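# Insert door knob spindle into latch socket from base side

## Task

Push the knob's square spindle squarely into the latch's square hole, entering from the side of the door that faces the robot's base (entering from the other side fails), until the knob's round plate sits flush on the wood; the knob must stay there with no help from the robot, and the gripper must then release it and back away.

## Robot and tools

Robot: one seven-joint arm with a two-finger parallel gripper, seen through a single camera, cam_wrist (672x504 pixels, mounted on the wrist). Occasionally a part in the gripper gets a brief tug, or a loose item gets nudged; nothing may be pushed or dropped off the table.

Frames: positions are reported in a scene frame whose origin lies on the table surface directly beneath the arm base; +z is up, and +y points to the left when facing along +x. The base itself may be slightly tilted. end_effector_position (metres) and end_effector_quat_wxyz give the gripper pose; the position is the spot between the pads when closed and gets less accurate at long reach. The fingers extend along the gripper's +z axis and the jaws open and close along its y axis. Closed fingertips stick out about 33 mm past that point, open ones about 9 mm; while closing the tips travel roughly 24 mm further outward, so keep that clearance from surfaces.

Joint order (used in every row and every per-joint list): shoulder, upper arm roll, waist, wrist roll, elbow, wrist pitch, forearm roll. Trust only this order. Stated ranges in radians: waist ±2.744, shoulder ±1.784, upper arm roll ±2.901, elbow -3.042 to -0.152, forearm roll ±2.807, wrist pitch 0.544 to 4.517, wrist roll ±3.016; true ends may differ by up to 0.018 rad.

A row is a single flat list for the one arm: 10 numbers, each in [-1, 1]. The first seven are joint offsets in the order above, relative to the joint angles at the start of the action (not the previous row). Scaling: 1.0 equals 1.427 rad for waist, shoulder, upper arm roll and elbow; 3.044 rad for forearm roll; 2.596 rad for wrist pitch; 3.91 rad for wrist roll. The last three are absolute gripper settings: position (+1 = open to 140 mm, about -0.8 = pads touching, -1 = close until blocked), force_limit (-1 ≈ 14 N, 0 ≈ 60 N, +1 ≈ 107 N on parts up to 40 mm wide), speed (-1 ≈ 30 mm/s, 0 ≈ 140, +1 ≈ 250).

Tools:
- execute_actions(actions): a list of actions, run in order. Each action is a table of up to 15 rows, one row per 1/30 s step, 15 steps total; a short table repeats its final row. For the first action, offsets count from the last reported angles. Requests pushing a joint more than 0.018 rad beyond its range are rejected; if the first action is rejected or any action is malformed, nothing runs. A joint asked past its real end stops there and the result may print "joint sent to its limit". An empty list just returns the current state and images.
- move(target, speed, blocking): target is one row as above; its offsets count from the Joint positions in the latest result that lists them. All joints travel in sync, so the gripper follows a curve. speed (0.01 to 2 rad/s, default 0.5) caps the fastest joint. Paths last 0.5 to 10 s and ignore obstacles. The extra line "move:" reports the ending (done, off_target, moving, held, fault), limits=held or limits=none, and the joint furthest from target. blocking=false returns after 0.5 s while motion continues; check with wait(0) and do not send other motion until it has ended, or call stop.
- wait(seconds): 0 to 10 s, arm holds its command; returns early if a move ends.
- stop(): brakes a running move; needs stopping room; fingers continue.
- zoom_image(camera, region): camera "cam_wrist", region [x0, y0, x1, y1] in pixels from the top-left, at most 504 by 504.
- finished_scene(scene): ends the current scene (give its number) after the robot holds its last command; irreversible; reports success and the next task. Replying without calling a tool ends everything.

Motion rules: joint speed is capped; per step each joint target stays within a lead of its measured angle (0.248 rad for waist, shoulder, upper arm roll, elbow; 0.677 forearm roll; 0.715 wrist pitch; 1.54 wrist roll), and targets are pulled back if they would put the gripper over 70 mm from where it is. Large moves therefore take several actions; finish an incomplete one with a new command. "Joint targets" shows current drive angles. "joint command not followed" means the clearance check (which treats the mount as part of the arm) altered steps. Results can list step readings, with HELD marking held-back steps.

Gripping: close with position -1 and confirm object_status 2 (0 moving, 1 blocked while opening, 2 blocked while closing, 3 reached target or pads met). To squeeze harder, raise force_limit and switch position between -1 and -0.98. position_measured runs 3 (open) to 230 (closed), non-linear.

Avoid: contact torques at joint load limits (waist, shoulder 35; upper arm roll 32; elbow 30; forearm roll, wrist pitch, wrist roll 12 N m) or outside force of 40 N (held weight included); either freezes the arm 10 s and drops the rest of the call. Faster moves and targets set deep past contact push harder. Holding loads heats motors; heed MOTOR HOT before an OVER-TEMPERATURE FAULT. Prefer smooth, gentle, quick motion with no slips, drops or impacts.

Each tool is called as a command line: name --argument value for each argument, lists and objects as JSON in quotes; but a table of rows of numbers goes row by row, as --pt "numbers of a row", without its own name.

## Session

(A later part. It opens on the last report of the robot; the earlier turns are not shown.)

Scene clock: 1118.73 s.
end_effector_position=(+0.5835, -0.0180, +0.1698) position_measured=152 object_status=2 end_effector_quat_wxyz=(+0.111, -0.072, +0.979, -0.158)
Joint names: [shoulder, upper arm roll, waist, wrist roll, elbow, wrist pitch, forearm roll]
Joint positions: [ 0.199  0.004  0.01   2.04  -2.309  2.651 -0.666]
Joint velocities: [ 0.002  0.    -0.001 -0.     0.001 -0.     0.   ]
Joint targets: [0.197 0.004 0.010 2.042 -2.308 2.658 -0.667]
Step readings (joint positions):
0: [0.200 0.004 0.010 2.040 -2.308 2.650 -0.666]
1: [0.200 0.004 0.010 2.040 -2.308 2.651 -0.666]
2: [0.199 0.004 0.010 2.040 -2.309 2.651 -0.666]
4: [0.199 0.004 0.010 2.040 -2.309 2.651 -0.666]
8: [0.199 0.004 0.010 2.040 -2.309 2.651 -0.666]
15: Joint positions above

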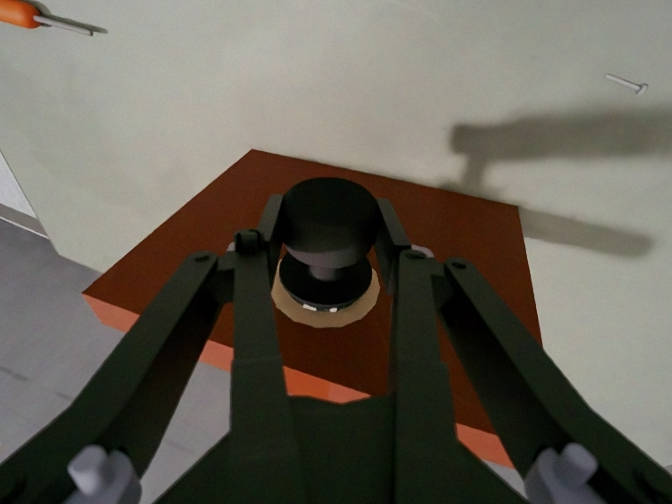

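execute_actions --actions '[[[-0.003,0,-0.0015,0.0008,-0.0018,0.0012,-0.0009,-0.98,1,-0.6],[-0.0037,0,-0.0018,0.0009,-0.003,0.0019,-0.0013,-0.98,1,-0.6],[-0.0044,0,-0.0021,0.001,-0.0043,0.0026,-0.0017,-0.98,1,-0.6],[-0.0051,0,-0.0025,0.0011,-0.0055,0.0033,-0.0021,-0.98,1,-0.6],[-0.0058,0,-0.0028,0.0012,-0.0068,0.004,-0.0025,-0.98,1,-0.6],[-0.0065,0,-0.0031,0.0013,-0.008,0.0047,-0.0029,-0.98,1,-0.6],[-0.0073,0,-0.0034,0.0014,-0.0093,0.0054,-0.0033,-0.98,1,-0.6],[-0.008,0,-0.0038,0.0015,-0.0105,0.0061,-0.0038,-0.98,1,-0.6],[-0.0088,0,-0.0041,0.0016,-0.0118,0.0068,-0.0042,-0.98,1,-0.6],[-0.0095,0,-0.0044,0.0018,-0.013,0.0075,-0.0046,-0.98,1,-0.6]]]'

zoom_image --camera "cam_wrist" --region '[270, 270, 390, 340]'

Scene clock: 1162.87 s.
end_effector_position=(+0.5800, -0.0188, +0.1695) position_measured=152 object_status=2 end_effector_quat_wxyz=(+0.113, -0.074, +0.978, -0.157)
Joint names: [shoulder, upper arm roll, waist, wrist roll, elbow, wrist pitch, forearm roll]
Joint positions: [ 0.189  0.004  0.005  2.043 -2.326  2.665 -0.677]
Joint velocities: [-0.    -0.001 -0.003  0.007 -0.006  0.012 -0.007]
Joint targets: [0.185 0.004 0.004 2.047 -2.327 2.671 -0.680]
Step readings (joint positions):
0: [0.199 0.004 0.010 2.040 -2.309 2.651 -0.666]
1: [0.198 0.004 0.010 2.040 -2.309 2.651 -0.666]
2: [0.198 0.004 0.010 2.040 -2.310 2.652 -0.666]
4: [0.196 0.004 0.009 2.041 -2.313 2.653 -0.668]
8: [0.192 0.004 0.007 2.041 -2.319 2.658 -0.672]
15: Joint positions above

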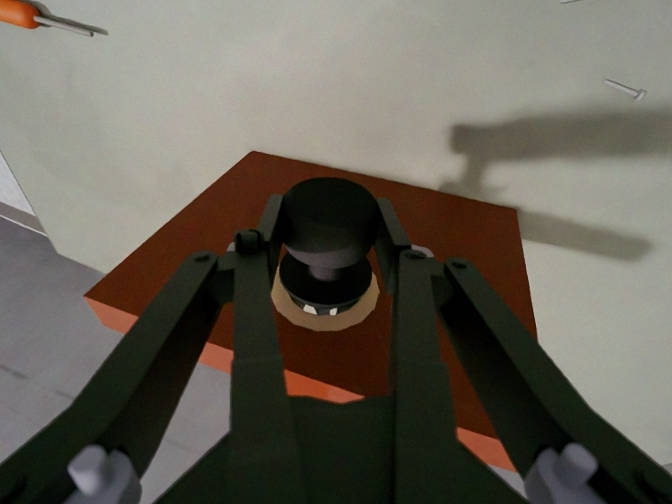

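Region (270, 270, 390, 340) of cam_wrist's 672x504 image, scaled by 4.200, with more detail than that image has; it fills the top 294 rows of this view, and the rest is white.

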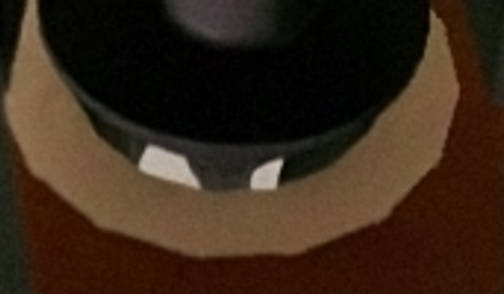

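execute_actions --actions '[[[0.0005,0,0.0015,-0.0008,0.0042,0.0004,0.0008,-0.98,1,-0.6],[0.001,0,0.0016,-0.0009,0.0049,0.0003,0.0009,-0.98,1,-0.6],[0.0015,0,0.0017,-0.001,0.0056,0.0002,0.001,-0.98,1,-0.6],[0.002,0,0.0017,-0.001,0.0063,0.0002,0.0011,-0.98,1,-0.6],[0.0025,0,0.0018,-0.0011,0.007,0.0001,0.0012,-0.98,1,-0.6],[0.003,0,0.0019,-0.0011,0.0077,0,0.0013,-0.98,1,-0.6],[0.0035,0,0.002,-0.0012,0.0084,-0.0001,0.0014,-0.98,1,-0.6],[0.004,0,0.0021,-0.0013,0.0091,-0.0002,0.0015,-0.98,1,-0.6],[0.0045,0,0.0021,-0.0013,0.0098,-0.0002,0.0016,-0.98,1,-0.6],[0.005,0,0.0022,-0.0014,0.0105,-0.0003,0.0018,-0.98,1,-0.6],[0.0055,0,0.0023,-0.0015,0.0112,-0.0004,0.0019,-0.98,1,-0.6],[0.006,0,0.0024,-0.0016,0.0119,-0.0005,0.002,-0.98,1,-0.6]]]'

zoom_image --camera "cam_wrist" --region '[270, 270, 390, 340]'

Scene clock: 1168.80 s.
end_effector_position=(+0.5833, -0.0184, +0.1694) position_measured=152 object_status=2 end_effector_quat_wxyz=(+0.113, -0.073, +0.978, -0.157)
Joint names: [shoulder, upper arm roll, waist, wrist roll, elbow, wrist pitch, forearm roll]
Joint positions: [ 0.197  0.004  0.006  2.042 -2.315  2.661 -0.673]
Joint velocities: [ 0.001  0.002  0.004 -0.003  0.005 -0.008  0.005]
Joint targets: [0.197 0.004 0.008 2.037 -2.309 2.663 -0.671]
Step readings (joint positions):
0: [0.188 0.004 0.005 2.045 -2.327 2.666 -0.678]
1: [0.189 0.004 0.005 2.045 -2.326 2.666 -0.678]
2: [0.190 0.004 0.005 2.045 -2.325 2.666 -0.677]
4: [0.191 0.004 0.005 2.044 -2.323 2.666 -0.676]
8: [0.194 0.004 0.005 2.043 -2.319 2.665 -0.675]
15: Joint positions above

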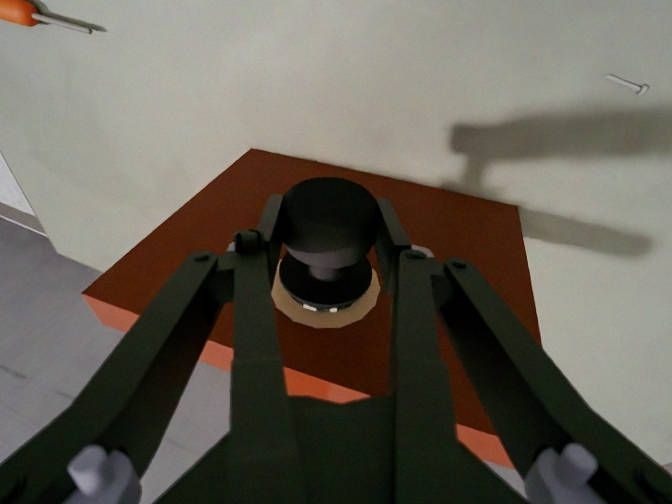

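Region (270, 270, 390, 340) of cam_wrist's 672x504 image, scaled by 4.200, with more detail than that image has; it fills the top 294 rows of this view, and the rest is white.

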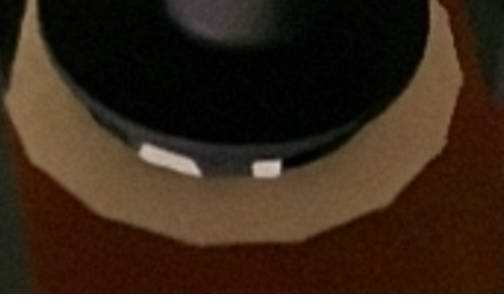

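execute_actions --actions '[[[-0.001,0,0,0,0.001,0.001,0,0.2,1,0]],[[0,0,0,0,0,0,0,0.2,1,0]]]'

zoom_image --camera "cam_wrist" --region '[220, 160, 440, 365]'

Scene clock: 1177.40 s.
end_effector_position=(+0.5838, -0.0180, +0.1697) position_measured=104 object_status=3 end_effector_quat_wxyz=(+0.114, -0.074, +0.978, -0.157)
Joint names: [shoulder, upper arm roll, waist, wrist roll, elbow, wrist pitch, forearm roll]
Joint positions: [ 0.197  0.004  0.007  2.04  -2.314  2.662 -0.672]
Joint velocities: [-0.001  0.001 -0.     0.002  0.001  0.001  0.001]
Joint targets: [0.197 0.004 0.007 2.040 -2.314 2.662 -0.672]
Step readings (joint positions; steps 1 to 15: 1st action; 16 to 30: 2nd action):
0: [0.197 0.004 0.007 2.040 -2.314 2.660 -0.672]
1: [0.197 0.004 0.007 2.040 -2.314 2.660 -0.672]
2: [0.197 0.004 0.007 2.040 -2.314 2.660 -0.672]
4: [0.197 0.004 0.007 2.040 -2.314 2.661 -0.672]
8: [0.197 0.004 0.007 2.040 -2.314 2.662 -0.672]
15: [0.197 0.004 0.007 2.040 -2.314 2.662 -0.672]
16: [0.197 0.004 0.007 2.040 -2.314 2.662 -0.672]
17: [0.197 0.004 0.007 2.040 -2.314 2.662 -0.672]
19: [0.197 0.004 0.007 2.040 -2.314 2.662 -0.672]
23: [0.197 0.004 0.007 2.040 -2.314 2.662 -0.672]
30: Joint positions above

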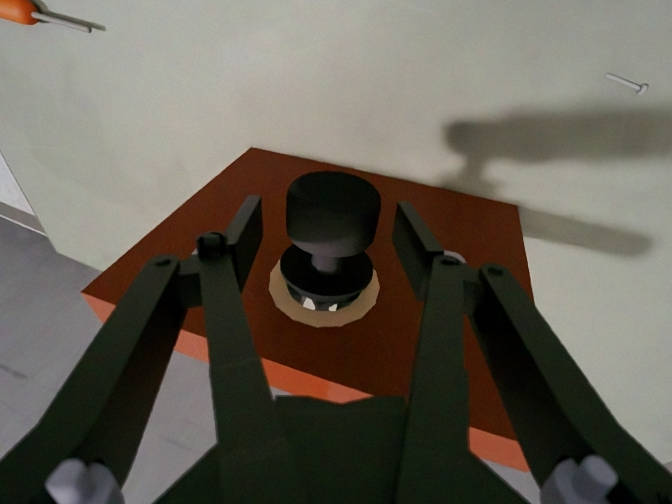

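Region (220, 160, 440, 365) of cam_wrist's 672x504 image, scaled by 2.291, with more detail than that image has; it fills the top 470 rows of this view, and the rest is white.

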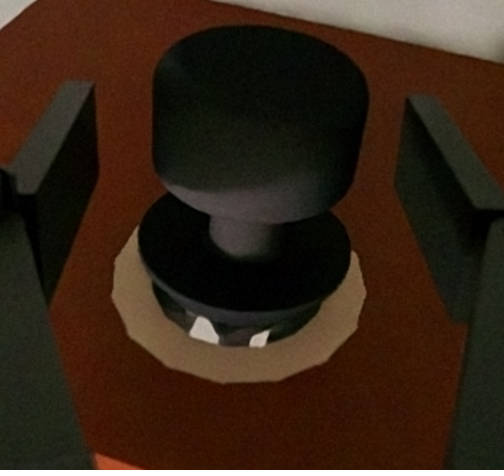

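move --target '[-0.196,0,0.063,0,-0.056,-0.061,0,0.7,1,0]' --speed 0.3

Scene clock: 1199.40 s.
end_effector_position=(+0.5653, +0.0012, +0.2772) position_measured=41 object_status=3 end_effector_quat_wxyz=(+0.154, -0.083, +0.966, -0.191)
Joint names: [shoulder, upper arm roll, waist, wrist roll, elbow, wrist pitch, forearm roll]
Joint positions: [-0.081  0.004  0.094  2.04  -2.393  2.506 -0.672]
Joint velocities: [-0.    -0.001 -0.001  0.001 -0.001 -0.003  0.   ]
Joint targets: [-0.083 0.004 0.097 2.040 -2.394 2.504 -0.672]
move: done; limits=none; farthest joint: the waist, 0.003 radians from its target (0.090 radians at the start)

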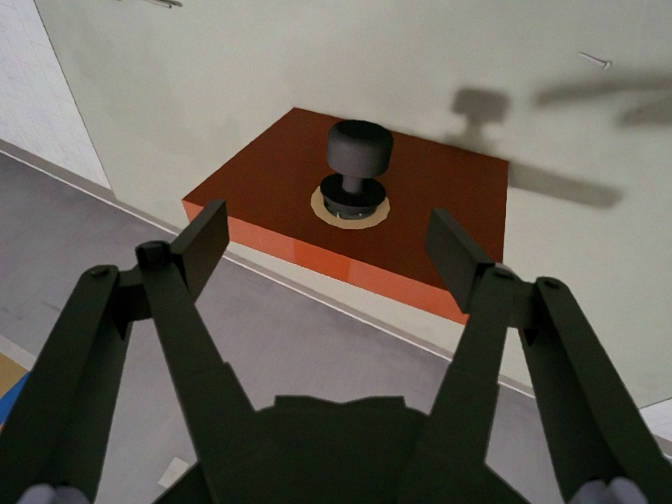

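move --target '[0.478,0,-0.107,-0.156,0.815,-0.371,0.221,0.7,1,0]' --speed 0.6

Scene clock: 1205.07 s.
end_effector_position=(+0.6327, -0.0122, +0.2958) position_measured=41 object_status=3 end_effector_quat_wxyz=(-0.141, -0.055, +0.989, +0.005)
Joint names: [shoulder, upper arm roll, waist, wrist roll, elbow, wrist pitch, forearm roll]
Joint positions: [ 0.599  0.004 -0.057  1.436 -1.231  1.545 -0.001]
Joint velocities: [-0.001  0.002  0.002 -0.006  0.     0.001 -0.   ]
Joint targets: [0.600 0.004 -0.058 1.430 -1.230 1.543 0.001]
move: done; limits=none; farthest joint: the wrist roll, 0.006 radians from its target (0.610 radians at the start)

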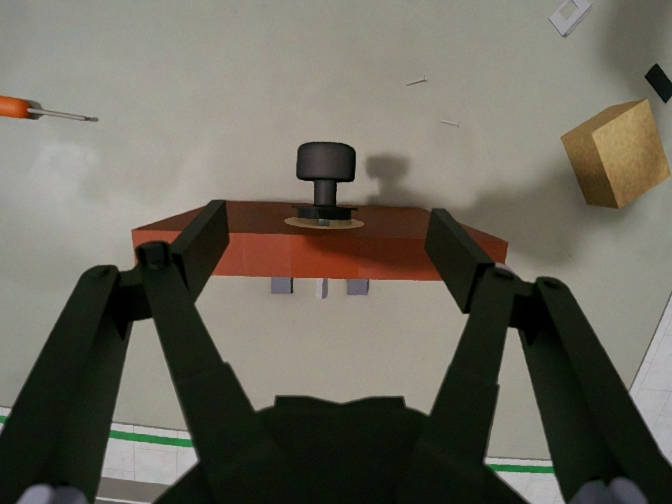

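zoom_image --camera "cam_wrist" --region '[260, 185, 390, 305]'

Region (260, 185, 390, 305) of cam_wrist's 672x504 image, scaled by 3.877, with more detail than that image has; it fills the top 465 rows of this view, and the rest is white.

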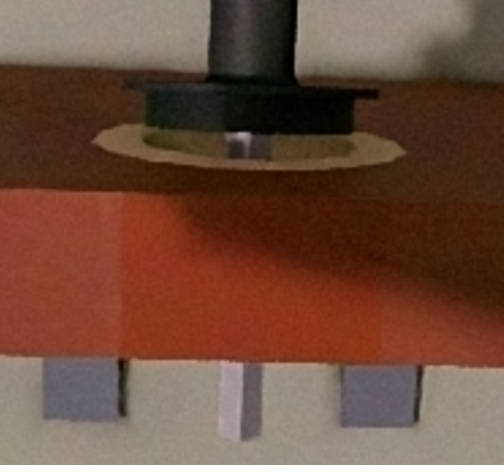

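move --target '[-0.131,0,-0.008,-0.002,-0.287,0.0963,0,0.3,1,0]' --speed 0.5

Scene clock: 1227.83 s.
end_effector_position=(+0.5833, -0.0167, +0.2512) position_measured=91 object_status=3 end_effector_quat_wxyz=(-0.128, -0.053, +0.990, +0.004)
Joint names: [shoulder, upper arm roll, waist, wrist roll, elbow, wrist pitch, forearm roll]
Joint positions: [ 0.414  0.004 -0.066  1.431 -1.639  1.793 -0.001]
Joint velocities: [ 0.    -0.    -0.001 -0.001  0.001  0.003 -0.001]
Joint targets: [0.412 0.004 -0.068 1.428 -1.641 1.795 -0.001]
move: done; limits=none; farthest joint: the wrist roll, 0.003 radians from its target (0.006 radians at the start)

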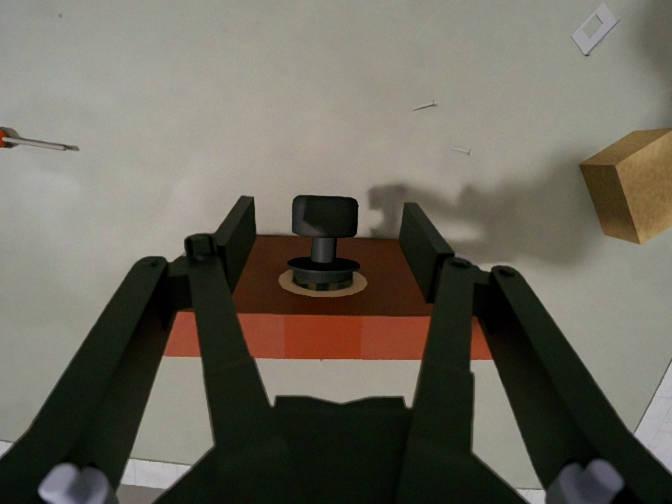

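move --target '[0.0615,0,0,0,-0.0515,0.0627,0,0.3,1,0]' --speed 0.2

zoom_image --camera "cam_wrist" --region '[220, 150, 440, 370]'

Scene clock: 1232.53 s.
end_effector_position=(+0.5835, -0.0177, +0.1732) position_measured=91 object_status=3 end_effector_quat_wxyz=(-0.128, -0.053, +0.990, +0.005)
Joint names: [shoulder, upper arm roll, waist, wrist roll, elbow, wrist pitch, forearm roll]
Joint positions: [ 0.502  0.004 -0.066  1.431 -1.712  1.953 -0.001]
Joint velocities: [-0.     0.001  0.001  0.002 -0.     0.004 -0.001]
Joint targets: [0.501 0.004 -0.066 1.431 -1.713 1.955 -0.001]
move: done; limits=none; farthest joint: the wrist pitch, 0.003 radians from its target (0.162 radians at the start)

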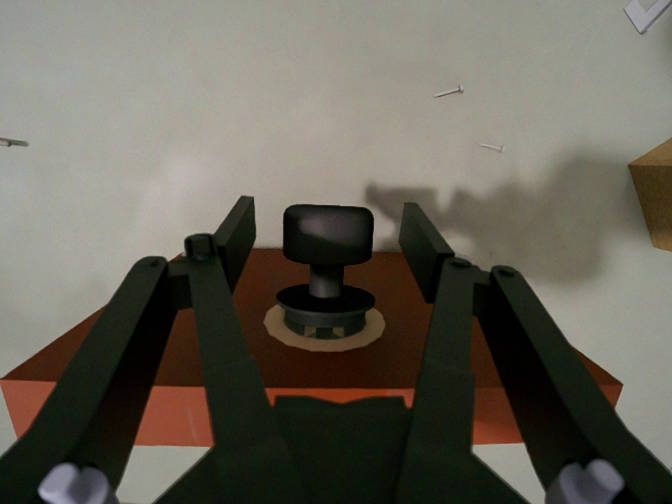

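Region (220, 150, 440, 370) of cam_wrist's 672x504 image, scaled by 2.291, with more detail than that image has.

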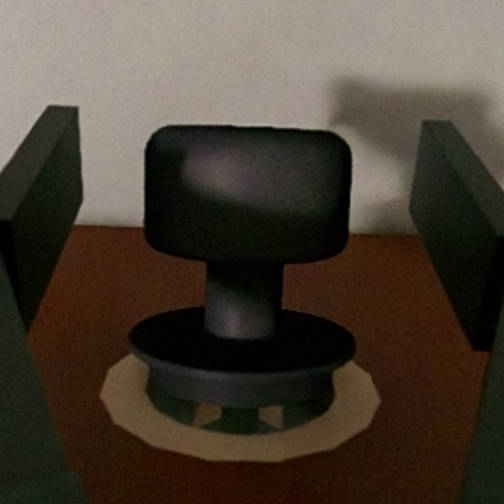

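execute_actions --actions '[[[0.001,0,-0.001,0,-0.001,0.001,0,0.1,1,-0.3],[0.002,0,-0.0015,0,-0.002,0.002,0,0.1,1,-0.3],[0.003,0,-0.002,0,-0.003,0.003,0,0.1,1,-0.3],[0.004,0,-0.0025,0,-0.004,0.004,0,0.1,1,-0.3],[0.005,0,-0.003,0,-0.0045,0.005,0,0.1,1,-0.3],[0.0056,0,-0.003,0,-0.005,0.006,0,0.1,1,-0.3]],[[0,0,0,0,0,0,0,-0.98,1,-0.5]],[[0,0,0,0,0,0,0,-0.98,1,-0.5]]]'

zoom_image --camera "cam_wrist" --region '[240, 190, 420, 370]'

Scene clock: 1241.83 s.
end_effector_position=(+0.5828, -0.0185, +0.1675) position_measured=153 object_status=2 end_effector_quat_wxyz=(-0.128, -0.052, +0.990, +0.005)
Joint names: [shoulder, upper arm roll, waist, wrist roll, elbow, wrist pitch, forearm roll]
Joint positions: [ 0.508  0.005 -0.068  1.432 -1.718  1.965 -0.001]
Joint velocities: [ 0.    -0.001 -0.    -0.     0.001 -0.    -0.001]
Joint targets: [0.508 0.005 -0.068 1.432 -1.718 1.965 -0.001]
Step readings (joint positions; steps 1 to 15: 1st action; 16 to 30: 2nd action; 31 to 45: 3rd action):
0: [0.502 0.004 -0.066 1.431 -1.712 1.954 -0.001]
1: [0.502 0.004 -0.066 1.431 -1.712 1.954 -0.001]
2: [0.502 0.004 -0.066 1.431 -1.712 1.954 -0.001]
4: [0.502 0.004 -0.066 1.431 -1.714 1.956 -0.001]
8: [0.507 0.004 -0.068 1.431 -1.717 1.962 -0.001]
15: [0.508 0.004 -0.068 1.431 -1.718 1.965 -0.001]
16: [0.508 0.004 -0.068 1.431 -1.718 1.965 -0.001]
17: [0.508 0.004 -0.068 1.431 -1.718 1.965 -0.001]
19: [0.508 0.004 -0.068 1.431 -1.718 1.965 -0.001]
23: [0.508 0.005 -0.068 1.432 -1.718 1.965 -0.001]
30: [0.508 0.005 -0.068 1.432 -1.718 1.965 -0.001]
31: [0.508 0.005 -0.068 1.432 -1.718 1.965 -0.001]
32: [0.508 0.005 -0.068 1.432 -1.718 1.965 -0.001]
34: [0.508 0.005 -0.068 1.432 -1.718 1.965 -0.001]
38: [0.508 0.005 -0.068 1.432 -1.718 1.965 -0.001]
45: Joint positions above

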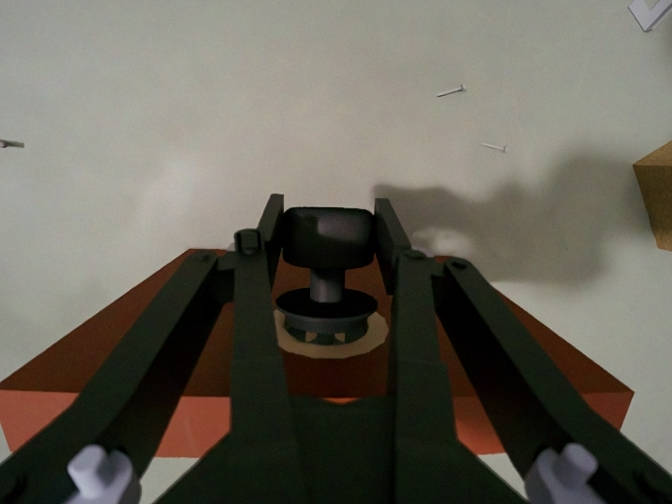

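Region (240, 190, 420, 370) of cam_wrist's 672x504 image, scaled by 2.800, with more detail than that image has.

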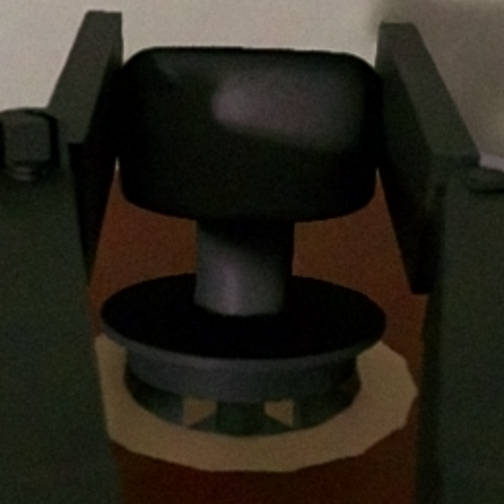

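execute_actions --actions '[[[0.001,0,0,0,0.006,-0.0025,0,-0.98,1,-0.5],[0.003,0,0,0,0.0095,-0.0046,0,-0.98,1,-0.5],[0.005,0,0,0,0.013,-0.0067,0,-0.98,1,-0.5],[0.0067,0,0,0,0.0165,-0.0088,0,-0.98,1,-0.5],[0.0085,0,0,0,0.02,-0.011,0,-0.98,1,-0.5],[0.0103,0,0,0,0.0235,-0.013,0,-0.98,1,-0.5],[0.012,0,0,0,0.027,-0.0151,0,-0.98,1,-0.5],[0.014,0,0,0,0.0305,-0.0172,0,-0.98,1,-0.5],[0.0158,0,0,0,0.034,-0.0193,0,-0.98,1,-0.5],[0.0176,0,0,0,0.0375,-0.0214,0,-0.98,1,-0.5],[0.0195,0,0,0,0.041,-0.0235,0,-0.98,1,-0.5],[0.0213,0,0,0,0.0445,-0.0256,0,-0.98,1,-0.5],[0.023,0,0,0,0.0475,-0.0273,0,-0.98,1,-0.5],[0.0238,0,0,0,0.0485,-0.028,0,-0.98,1,-0.5]]]'

zoom_image --camera "cam_wrist" --region '[265, 270, 395, 370]'

Scene clock: 1255.57 s.
end_effector_position=(+0.5844, -0.0184, +0.1703) position_measured=153 object_status=2 end_effector_quat_wxyz=(-0.144, -0.051, +0.988, +0.007)
Joint names: [shoulder, upper arm roll, waist, wrist roll, elbow, wrist pitch, forearm roll]
Joint positions: [ 0.54   0.005 -0.068  1.432 -1.658  1.905 -0.001]
Joint velocities: [ 0.037  0.001 -0.001  0.     0.075 -0.077 -0.001]
Joint targets: [0.542 0.005 -0.068 1.432 -1.649 1.892 -0.001]
Step readings (joint positions):
0: [0.508 0.005 -0.068 1.432 -1.718 1.965 -0.001]
1: [0.508 0.005 -0.068 1.432 -1.717 1.963 -0.001]
2: [0.509 0.005 -0.068 1.432 -1.714 1.960 -0.001]
4: [0.513 0.005 -0.068 1.432 -1.707 1.954 -0.001]
8: [0.523 0.005 -0.068 1.432 -1.689 1.936 -0.001]
15: Joint positions above

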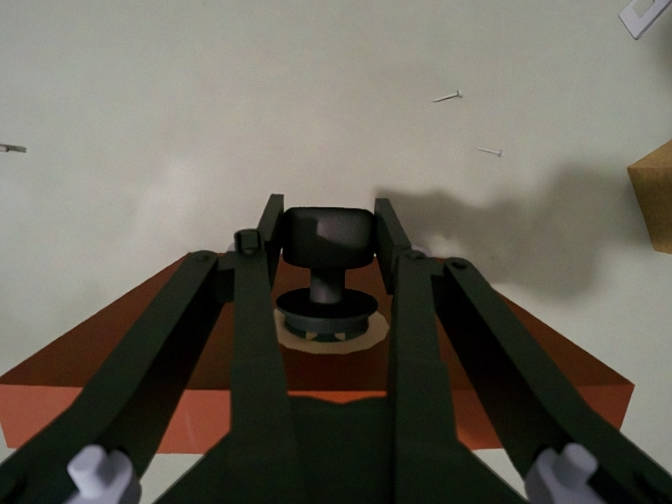

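Region (265, 270, 395, 370) of cam_wrist's 672x504 image, scaled by 3.877, with more detail than that image has; it fills the top 388 rows of this view, and the rest is white.

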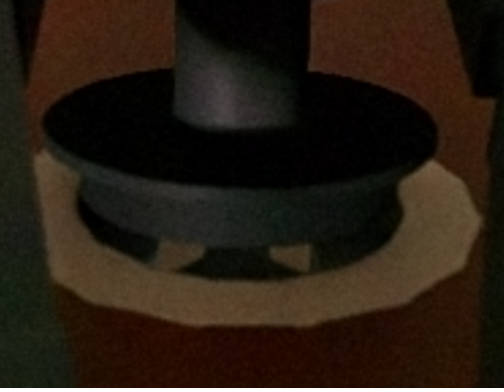

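wait --seconds 0.5

zoom_image --camera "cam_wrist" --region '[265, 270, 395, 370]'

Scene clock: 1257.97 s.
end_effector_position=(+0.5831, -0.0184, +0.1710) position_measured=153 object_status=2 end_effector_quat_wxyz=(-0.148, -0.051, +0.988, +0.007)
Joint names: [shoulder, upper arm roll, waist, wrist roll, elbow, wrist pitch, forearm roll]
Joint positions: [ 0.542  0.005 -0.068  1.432 -1.652  1.894 -0.001]
Joint velocities: [ 0.    -0.    -0.     0.001 -0.    -0.001  0.   ]
Joint targets: [0.542 0.005 -0.068 1.432 -1.649 1.892 -0.001]
wait: 0.50 s; at rest from the start

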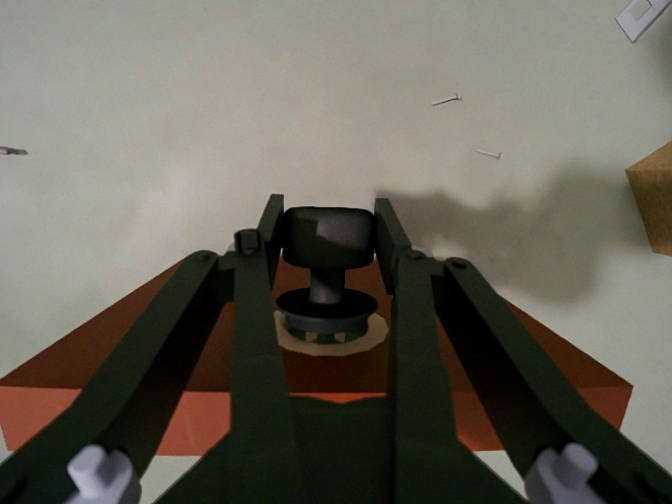

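Region (265, 270, 395, 370) of cam_wrist's 672x504 image, scaled by 3.877, with more detail than that image has; it fills the top 388 rows of this view, and the rest is white.

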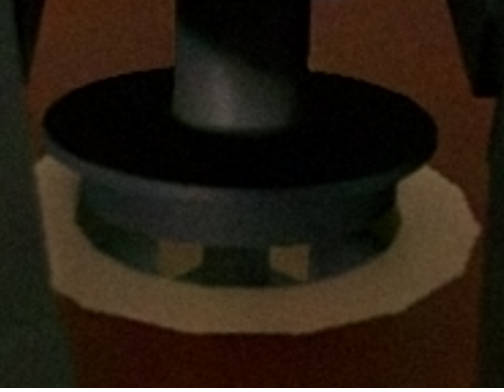

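execute_actions --actions '[[[0.0005,0,0.001,0,0.0035,0,0,-0.98,1,-0.5],[0.001,0,0.0011,0,0.0043,-0.0004,0,-0.98,1,-0.5],[0.0015,0,0.0012,0,0.0051,-0.0006,0,-0.98,1,-0.5],[0.002,0,0.0013,0,0.006,-0.0008,0,-0.98,1,-0.5],[0.0025,0,0.0014,0,0.0068,-0.001,0,-0.98,1,-0.5],[0.003,0,0.0015,0,0.0076,-0.0012,0,-0.98,1,-0.5],[0.0036,0,0.0016,0,0.0085,-0.0014,0,-0.98,1,-0.5],[0.0041,0,0.0017,0,0.0093,-0.0016,0,-0.98,1,-0.5],[0.0046,0,0.0018,0,0.0101,-0.0018,0,-0.98,1,-0.5],[0.0051,0,0.0019,0,0.011,-0.002,0,-0.98,1,-0.5],[0.0056,0,0.002,0,0.0118,-0.0022,0,-0.98,1,-0.5],[0.0061,0,0.0021,0,0.0126,-0.0024,0,-0.98,1,-0.5]]]'

zoom_image --camera "cam_wrist" --region '[265, 270, 395, 370]'

Scene clock: 1265.73 s.
end_effector_position=(+0.5850, -0.0182, +0.1710) position_measured=153 object_status=2 end_effector_quat_wxyz=(-0.149, -0.052, +0.987, +0.007)
Joint names: [shoulder, upper arm roll, waist, wrist roll, elbow, wrist pitch, forearm roll]
Joint positions: [ 0.551  0.005 -0.067  1.432 -1.638  1.886 -0.001]
Joint velocities: [ 0.006  0.002 -0.     0.001  0.01  -0.009 -0.001]
Joint targets: [0.551 0.005 -0.065 1.432 -1.634 1.887 -0.001]
Step readings (joint positions):
0: [0.542 0.005 -0.068 1.432 -1.651 1.894 -0.001]
1: [0.543 0.005 -0.068 1.432 -1.651 1.894 -0.001]
2: [0.543 0.005 -0.068 1.432 -1.650 1.894 -0.001]
4: [0.544 0.005 -0.068 1.432 -1.648 1.893 -0.001]
8: [0.547 0.005 -0.068 1.432 -1.644 1.892 -0.001]
15: Joint positions above

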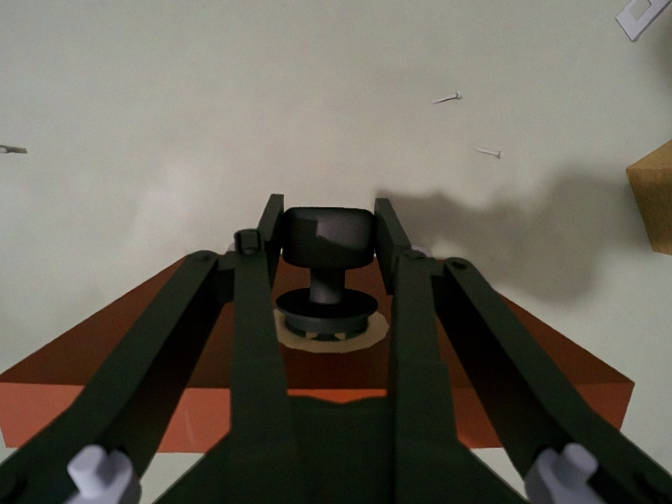

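Region (265, 270, 395, 370) of cam_wrist's 672x504 image, scaled by 3.877, with more detail than that image has; it fills the top 388 rows of this view, and the rest is white.

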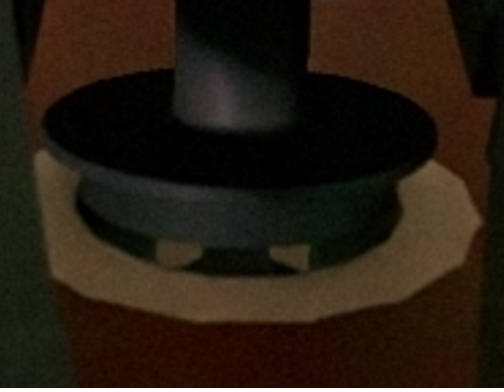

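execute_actions --actions '[[[0.001,0,0,0,0.001,-0.003,0,-0.98,1,-0.5],[0.002,0,0,0,0.004,-0.005,0,-0.98,1,-0.5],[0.0035,0,0,0,0.007,-0.0065,0,-0.98,1,-0.5],[0.0047,0,0,0,0.0095,-0.008,0,-0.98,1,-0.5],[0.006,0,0,0,0.012,-0.0095,0,-0.98,1,-0.5],[0.0072,0,0,0,0.0145,-0.011,0,-0.98,1,-0.5],[0.0085,0,0,0,0.017,-0.0125,0,-0.98,1,-0.5],[0.0097,0,0,0,0.0195,-0.014,0,-0.98,1,-0.5],[0.011,0,0,0,0.022,-0.0155,0,-0.98,1,-0.5],[0.0122,0,0,0,0.0245,-0.017,0,-0.98,1,-0.5],[0.0135,0,0,0,0.027,-0.0185,0,-0.98,1,-0.5],[0.0147,0,0,0,0.0295,-0.02,0,-0.98,1,-0.5],[0.016,0,0,0,0.032,-0.021,0,-0.98,1,-0.5],[0.017,0,0,0,0.034,-0.0215,0,-0.98,1,-0.5],[0.0175,0,0,0,0.0355,-0.022,0,-0.98,1,-0.5]],[[0.0012,0,0,0,0.005,-0.0035,0,-0.98,1,-0.5],[0.0024,0,0,0,0.0075,-0.005,0,-0.98,1,-0.5],[0.0036,0,0,0,0.01,-0.0065,0,-0.98,1,-0.5],[0.0048,0,0,0,0.0125,-0.008,0,-0.98,1,-0.5],[0.006,0,0,0,0.015,-0.0095,0,-0.98,1,-0.5],[0.0072,0,0,0,0.0175,-0.011,0,-0.98,1,-0.5],[0.0085,0,0,0,0.02,-0.0125,0,-0.98,1,-0.5],[0.0097,0,0,0,0.0225,-0.014,0,-0.98,1,-0.5],[0.011,0,0,0,0.025,-0.0155,0,-0.98,1,-0.5],[0.0122,0,0,0,0.0275,-0.017,0,-0.98,1,-0.5],[0.0135,0,0,0,0.03,-0.0185,0,-0.98,1,-0.5],[0.0147,0,0,0,0.0325,-0.0195,0,-0.98,1,-0.5],[0.016,0,0,0,0.034,-0.0205,0,-0.98,1,-0.5],[0.017,0,0,0,0.035,-0.021,0,-0.98,1,-0.5],[0.0178,0,0,0,0.0355,-0.021,0,-0.98,1,-0.5]]]'

wait --seconds 0.4

zoom_image --camera "cam_wrist" --region '[265, 270, 395, 370]'

Scene clock: 1296.83 s.
end_effector_position=(+0.5860, -0.0181, +0.1752) position_measured=153 object_status=2 end_effector_quat_wxyz=(-0.171, -0.051, +0.984, +0.009)
Joint names: [shoulder, upper arm roll, waist, wrist roll, elbow, wrist pitch, forearm roll]
Joint positions: [ 0.596  0.005 -0.067  1.432 -1.553  1.801 -0.001]
Joint velocities: [ 0.038  0.001  0.001  0.001  0.057 -0.059  0.   ]
Joint targets: [0.598 0.005 -0.067 1.432 -1.546 1.789 -0.001]
Step readings (joint positions; steps 1 to 15: 1st action; 16 to 30: 2nd action):
0: [0.551 0.005 -0.067 1.432 -1.637 1.885 -0.001]
1: [0.551 0.005 -0.067 1.432 -1.637 1.885 -0.001]
2: [0.552 0.005 -0.067 1.432 -1.636 1.883 -0.001]
4: [0.554 0.005 -0.067 1.432 -1.632 1.879 -0.001]
8: [0.560 0.005 -0.067 1.432 -1.620 1.867 -0.001]
15: [0.573 0.005 -0.067 1.432 -1.596 1.843 -0.001]
16: [0.574 0.005 -0.067 1.432 -1.595 1.842 -0.001]
17: [0.575 0.005 -0.067 1.432 -1.593 1.840 -0.001]
19: [0.577 0.005 -0.067 1.432 -1.588 1.835 -0.001]
23: [0.584 0.005 -0.067 1.432 -1.575 1.823 -0.001]
30: Joint positions above

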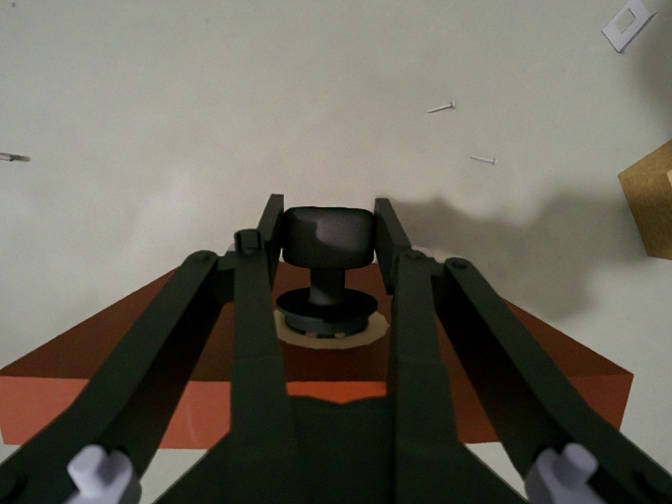

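Scene clock: 1297.23 s.
end_effector_position=(+0.5842, -0.0181, +0.1755) position_measured=153 object_status=2 end_effector_quat_wxyz=(-0.175, -0.051, +0.983, +0.009)
Joint names: [shoulder, upper arm roll, waist, wrist roll, elbow, wrist pitch, forearm roll]
Joint positions: [ 0.599  0.005 -0.067  1.432 -1.549  1.792 -0.001]
Joint velocities: [ 0.001  0.001 -0.     0.002  0.001 -0.006 -0.001]
Joint targets: [0.598 0.005 -0.067 1.432 -1.546 1.789 -0.001]
wait: 0.40 s; no rest

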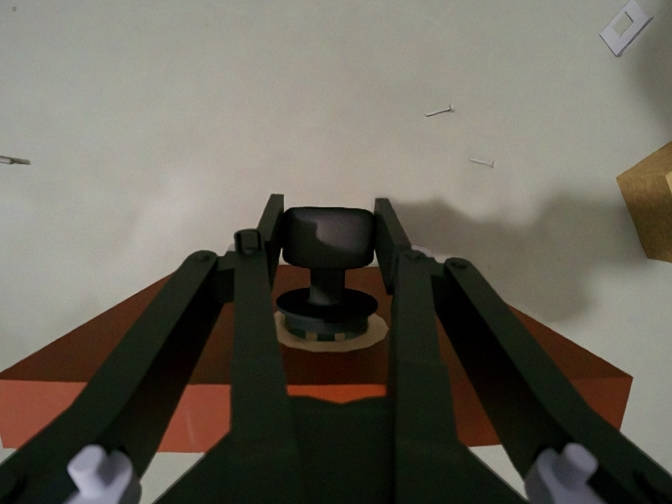

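Region (265, 270, 395, 370) of cam_wrist's 672x504 image, scaled by 3.877, with more detail than that image has; it fills the top 388 rows of this view, and the rest is white.

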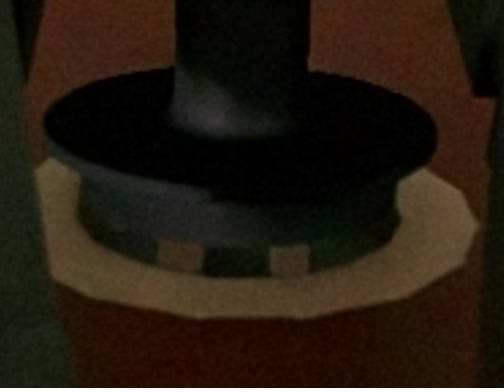

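execute_actions --actions '[[[0.0006,0,0.001,0,0.0035,-0.001,0,-0.98,1,-0.5],[0.0013,0,0.0011,0,0.0048,-0.0013,0,-0.98,1,-0.5],[0.002,0,0.0011,0,0.006,-0.0016,0,-0.98,1,-0.5],[0.0027,0,0.0012,0,0.0073,-0.0019,0,-0.98,1,-0.5],[0.0035,0,0.0013,0,0.0086,-0.0021,0,-0.98,1,-0.5],[0.0042,0,0.0013,0,0.0099,-0.0024,0,-0.98,1,-0.5],[0.005,0,0.0014,0,0.0111,-0.0027,0,-0.98,1,-0.5],[0.0057,0,0.0014,0,0.0124,-0.003,0,-0.98,1,-0.5],[0.0065,0,0.0015,0,0.0137,-0.0032,0,-0.98,1,-0.5],[0.0072,0,0.0016,0,0.0149,-0.0035,0,-0.98,1,-0.5],[0.008,0,0.0016,0,0.0162,-0.0038,0,-0.98,1,-0.5],[0.0087,0,0.0017,0,0.0175,-0.0041,0,-0.98,1,-0.5],[0.0093,0,0.0018,0,0.0185,-0.0043,0,-0.98,1,-0.5]]]'

zoom_image --camera "cam_wrist" --region '[265, 270, 395, 370]'

Scene clock: 1302.83 s.
end_effector_position=(+0.5883, -0.0177, +0.1755) position_measured=153 object_status=2 end_effector_quat_wxyz=(-0.175, -0.052, +0.983, +0.009)
Joint names: [shoulder, upper arm roll, waist, wrist roll, elbow, wrist pitch, forearm roll]
Joint positions: [ 0.612  0.005 -0.066  1.432 -1.527  1.783 -0.001]
Joint velocities: [ 0.012 -0.002  0.     0.001  0.02  -0.012 -0.001]
Joint targets: [0.612 0.005 -0.065 1.432 -1.522 1.781 -0.001]
Step readings (joint positions):
0: [0.599 0.005 -0.067 1.432 -1.548 1.791 -0.001]
1: [0.599 0.005 -0.067 1.432 -1.548 1.791 -0.001]
2: [0.600 0.005 -0.067 1.432 -1.547 1.790 -0.001]
4: [0.601 0.005 -0.067 1.432 -1.544 1.789 -0.001]
8: [0.605 0.005 -0.067 1.432 -1.538 1.787 -0.001]
15: Joint positions above

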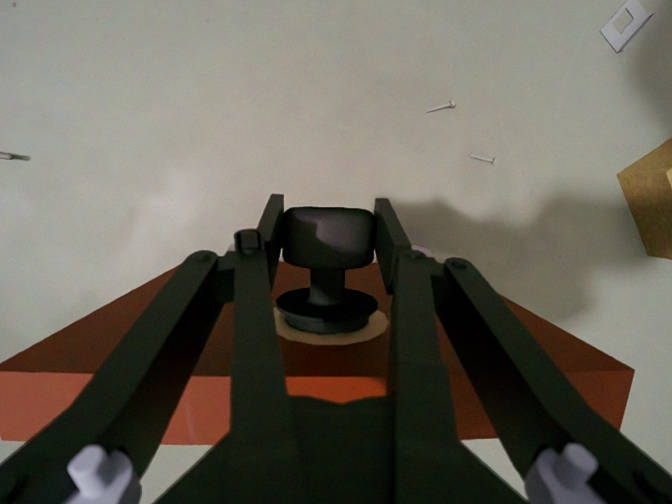

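Region (265, 270, 395, 370) of cam_wrist's 672x504 image, scaled by 3.877, with more detail than that image has; it fills the top 388 rows of this view, and the rest is white.

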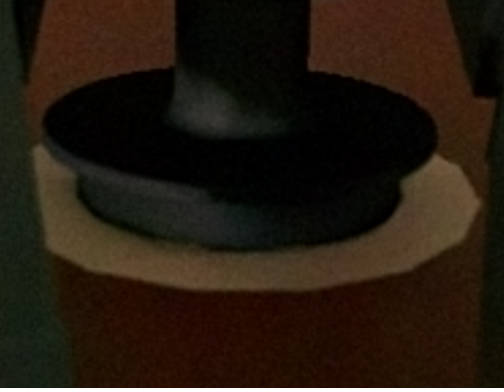

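Free motion. Continue.

execute_actions --actions '[[[0.0006,0,0.001,0,0.0035,-0.001,0,-0.98,1,-0.5],[0.0013,0,0.0011,0,0.0048,-0.0013,0,-0.98,1,-0.5],[0.002,0,0.0011,0,0.006,-0.0016,0,-0.98,1,-0.5],[0.0027,0,0.0012,0,0.0073,-0.0019,0,-0.98,1,-0.5],[0.0035,0,0.0013,0,0.0086,-0.0021,0,-0.98,1,-0.5],[0.0042,0,0.0013,0,0.0099,-0.0024,0,-0.98,1,-0.5],[0.005,0,0.0014,0,0.0111,-0.0027,0,-0.98,1,-0.5],[0.0057,0,0.0014,0,0.0124,-0.003,0,-0.98,1,-0.5],[0.0065,0,0.0015,0,0.0137,-0.0032,0,-0.98,1,-0.5],[0.0072,0,0.0016,0,0.0149,-0.0035,0,-0.98,1,-0.5],[0.008,0,0.0016,0,0.0162,-0.0038,0,-0.98,1,-0.5],[0.0087,0,0.0017,0,0.0175,-0.0041,0,-0.98,1,-0.5],[0.0093,0,0.0018,0,0.0185,-0.0043,0,-0.98,1,-0.5]]]'

zoom_image --camera "cam_wrist" --region '[265, 270, 395, 370]'

Scene clock: 1308.63 s.
end_effector_position=(+0.5923, -0.0173, +0.1754) position_measured=153 object_status=2 end_effector_quat_wxyz=(-0.175, -0.052, +0.983, +0.009)
Joint names: [shoulder, upper arm roll, waist, wrist roll, elbow, wrist pitch, forearm roll]
Joint positions: [ 0.625  0.005 -0.066  1.432 -1.505  1.775 -0.001]
Joint velocities: [ 0.012  0.     0.     0.001  0.019 -0.013  0.   ]
Joint targets: [0.625 0.005 -0.064 1.432 -1.501 1.772 -0.001]
Step readings (joint positions):
0: [0.613 0.005 -0.066 1.432 -1.525 1.782 -0.001]
1: [0.613 0.005 -0.066 1.432 -1.525 1.782 -0.001]
2: [0.613 0.005 -0.066 1.432 -1.525 1.782 -0.001]
4: [0.614 0.005 -0.066 1.432 -1.522 1.781 -0.001]
8: [0.618 0.005 -0.066 1.432 -1.516 1.779 -0.001]
15: Joint positions above

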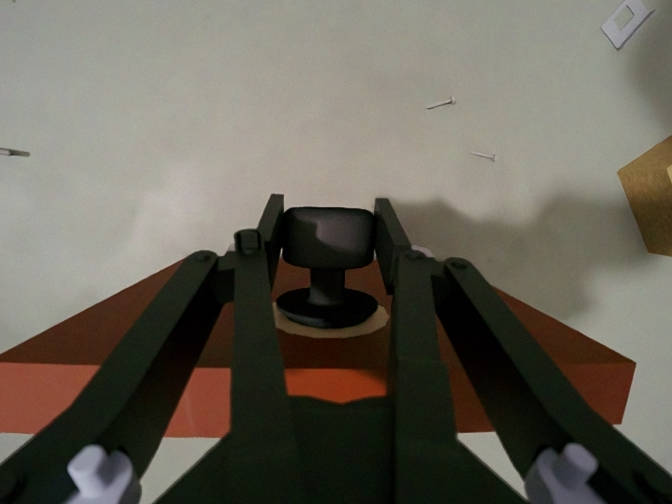

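Region (265, 270, 395, 370) of cam_wrist's 672x504 image, scaled by 3.877, with more detail than that image has; it fills the top 388 rows of this view, and the rest is white.

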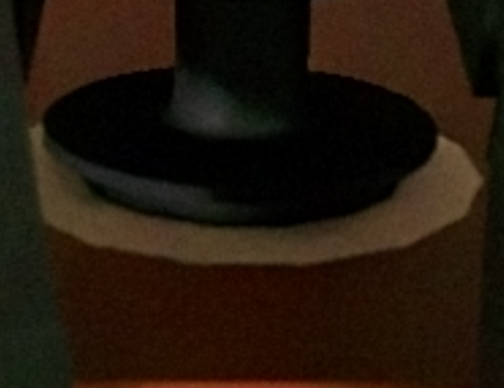

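execute_actions --actions '[[[0.0006,0,0.001,0,0.0035,-0.001,0,-0.98,1,-0.5],[0.0013,0,0.0011,0,0.0048,-0.0013,0,-0.98,1,-0.5],[0.002,0,0.0011,0,0.006,-0.0016,0,-0.98,1,-0.5],[0.0027,0,0.0012,0,0.0073,-0.0019,0,-0.98,1,-0.5],[0.0035,0,0.0013,0,0.0086,-0.0021,0,-0.98,1,-0.5],[0.0042,0,0.0013,0,0.0099,-0.0024,0,-0.98,1,-0.5],[0.005,0,0.0014,0,0.0111,-0.0027,0,-0.98,1,-0.5],[0.0057,0,0.0014,0,0.0124,-0.003,0,-0.98,1,-0.5],[0.0065,0,0.0015,0,0.0137,-0.0032,0,-0.98,1,-0.5],[0.0072,0,0.0016,0,0.0149,-0.0035,0,-0.98,1,-0.5],[0.008,0,0.0016,0,0.0162,-0.0038,0,-0.98,1,-0.5],[0.0087,0,0.0017,0,0.0175,-0.0041,0,-0.98,1,-0.5],[0.0093,0,0.0018,0,0.0185,-0.0043,0,-0.98,1,-0.5]]]'

zoom_image --camera "cam_wrist" --region '[265, 270, 395, 370]'

Scene clock: 1314.90 s.
end_effector_position=(+0.5962, -0.0169, +0.1754) position_measured=153 object_status=2 end_effector_quat_wxyz=(-0.175, -0.052, +0.983, +0.009)
Joint names: [shoulder, upper arm roll, waist, wrist roll, elbow, wrist pitch, forearm roll]
Joint positions: [ 0.638  0.005 -0.065  1.432 -1.484  1.766 -0.001]
Joint velocities: [ 0.011  0.001  0.001  0.001  0.019 -0.012 -0.   ]
Joint targets: [0.638 0.005 -0.063 1.432 -1.479 1.764 -0.001]
Step readings (joint positions):
0: [0.626 0.005 -0.066 1.432 -1.503 1.773 -0.001]
1: [0.626 0.005 -0.066 1.432 -1.503 1.773 -0.001]
2: [0.626 0.005 -0.066 1.432 -1.503 1.773 -0.001]
4: [0.627 0.005 -0.065 1.432 -1.501 1.772 -0.001]
8: [0.631 0.005 -0.065 1.432 -1.494 1.770 -0.001]
15: Joint positions above

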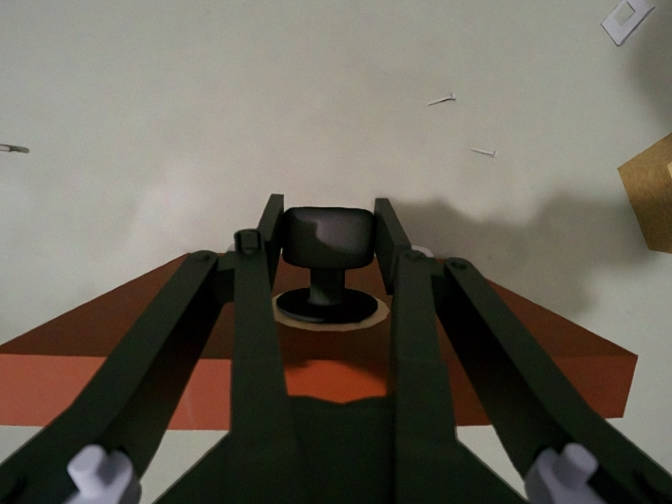

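Region (265, 270, 395, 370) of cam_wrist's 672x504 image, scaled by 3.877, with more detail than that image has; it fills the top 388 rows of this view, and the rest is white.

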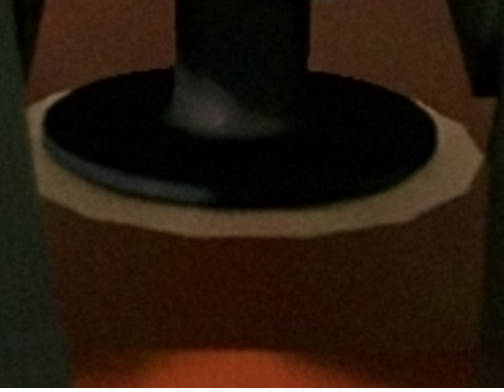

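execute_actions --actions '[[[0.0006,0,0.001,0,0.0035,-0.001,0,-0.98,1,-0.5],[0.0011,0,0.0011,0,0.0044,-0.0012,0,-0.98,1,-0.5],[0.0016,0,0.0011,0,0.0053,-0.0014,0,-0.98,1,-0.5],[0.0021,0,0.0012,0,0.0062,-0.0016,0,-0.98,1,-0.5],[0.0026,0,0.0012,0,0.0071,-0.0018,0,-0.98,1,-0.5],[0.0031,0,0.0013,0,0.008,-0.002,0,-0.98,1,-0.5],[0.0036,0,0.0013,0,0.0089,-0.0022,0,-0.98,1,-0.5],[0.0041,0,0.0014,0,0.0098,-0.0024,0,-0.98,1,-0.5],[0.0046,0,0.0014,0,0.0107,-0.0026,0,-0.98,1,-0.5],[0.0051,0,0.0015,0,0.0116,-0.0028,0,-0.98,1,-0.5],[0.0056,0,0.0015,0,0.0125,-0.003,0,-0.98,1,-0.5]]]'

zoom_image --camera "cam_wrist" --region '[265, 270, 395, 370]'

Scene clock: 1319.67 s.
end_effector_position=(+0.5970, -0.0168, +0.1756) position_measured=153 object_status=2 end_effector_quat_wxyz=(-0.177, -0.052, +0.983, +0.009)
Joint names: [shoulder, upper arm roll, waist, wrist roll, elbow, wrist pitch, forearm roll]
Joint positions: [ 0.645  0.005 -0.064  1.432 -1.47   1.756 -0.001]
Joint velocities: [ 0.003  0.     0.     0.001  0.008 -0.007 -0.001]
Joint targets: [0.646 0.005 -0.063 1.432 -1.466 1.759 -0.001]
Step readings (joint positions):
0: [0.639 0.005 -0.065 1.432 -1.482 1.765 -0.001]
1: [0.639 0.005 -0.065 1.432 -1.482 1.765 -0.001]
2: [0.639 0.005 -0.065 1.432 -1.481 1.765 -0.001]
4: [0.640 0.005 -0.065 1.432 -1.480 1.764 -0.001]
8: [0.642 0.005 -0.065 1.432 -1.476 1.761 -0.001]
15: Joint positions above

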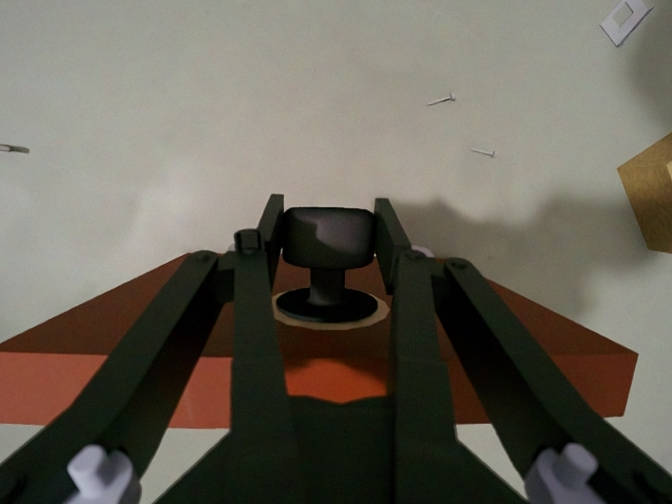

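Region (265, 270, 395, 370) of cam_wrist's 672x504 image, scaled by 3.877, with more detail than that image has; it fills the top 388 rows of this view, and the rest is white.

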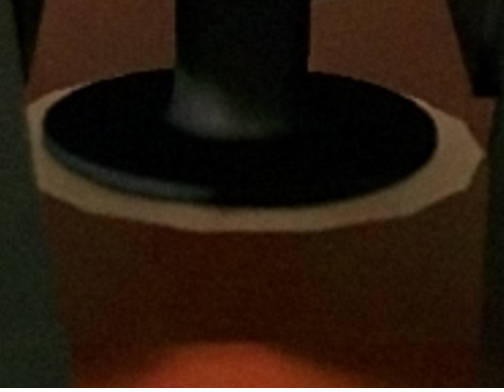

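execute_actions --actions '[[[0,0,0,0,0.001,0.0005,0,0.3,1,-0.3]],[[0,0,0,0,0,0,0,0.3,1,0]]]'

zoom_image --camera "cam_wrist" --region '[255, 260, 405, 360]'

Scene clock: 1323.57 s.
end_effector_position=(+0.5971, -0.0168, +0.1756) position_measured=91 object_status=3 end_effector_quat_wxyz=(-0.177, -0.052, +0.983, +0.009)
Joint names: [shoulder, upper arm roll, waist, wrist roll, elbow, wrist pitch, forearm roll]
Joint positions: [ 0.646  0.005 -0.064  1.432 -1.469  1.756 -0.001]
Joint velocities: [ 0.    -0.     0.     0.001 -0.001  0.     0.001]
Joint targets: [0.646 0.005 -0.064 1.432 -1.469 1.756 -0.001]
Step readings (joint positions; steps 1 to 15: 1st action; 16 to 30: 2nd action):
0: [0.646 0.005 -0.064 1.432 -1.469 1.756 -0.001]
1: [0.646 0.005 -0.064 1.432 -1.469 1.755 -0.001]
2: [0.646 0.005 -0.064 1.432 -1.469 1.756 -0.001]
4: [0.646 0.005 -0.064 1.432 -1.469 1.756 -0.001]
8: [0.646 0.005 -0.064 1.432 -1.469 1.756 -0.001]
15: [0.646 0.005 -0.064 1.432 -1.469 1.756 -0.001]
16: [0.646 0.005 -0.064 1.432 -1.469 1.756 -0.001]
17: [0.646 0.005 -0.064 1.432 -1.469 1.756 -0.001]
19: [0.646 0.005 -0.064 1.432 -1.469 1.756 -0.001]
23: [0.646 0.005 -0.064 1.432 -1.469 1.756 -0.001]
30: Joint positions above

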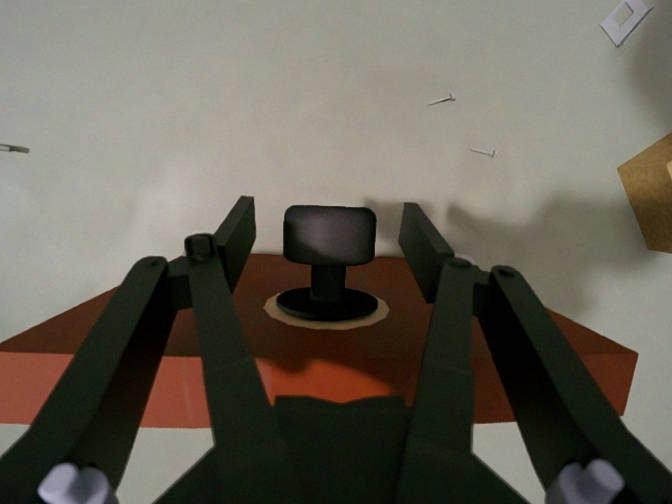

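Region (255, 260, 405, 360) of cam_wrist's 672x504 image, scaled by 3.360, with more detail than that image has.

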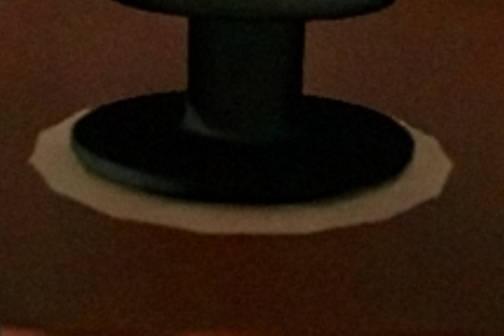

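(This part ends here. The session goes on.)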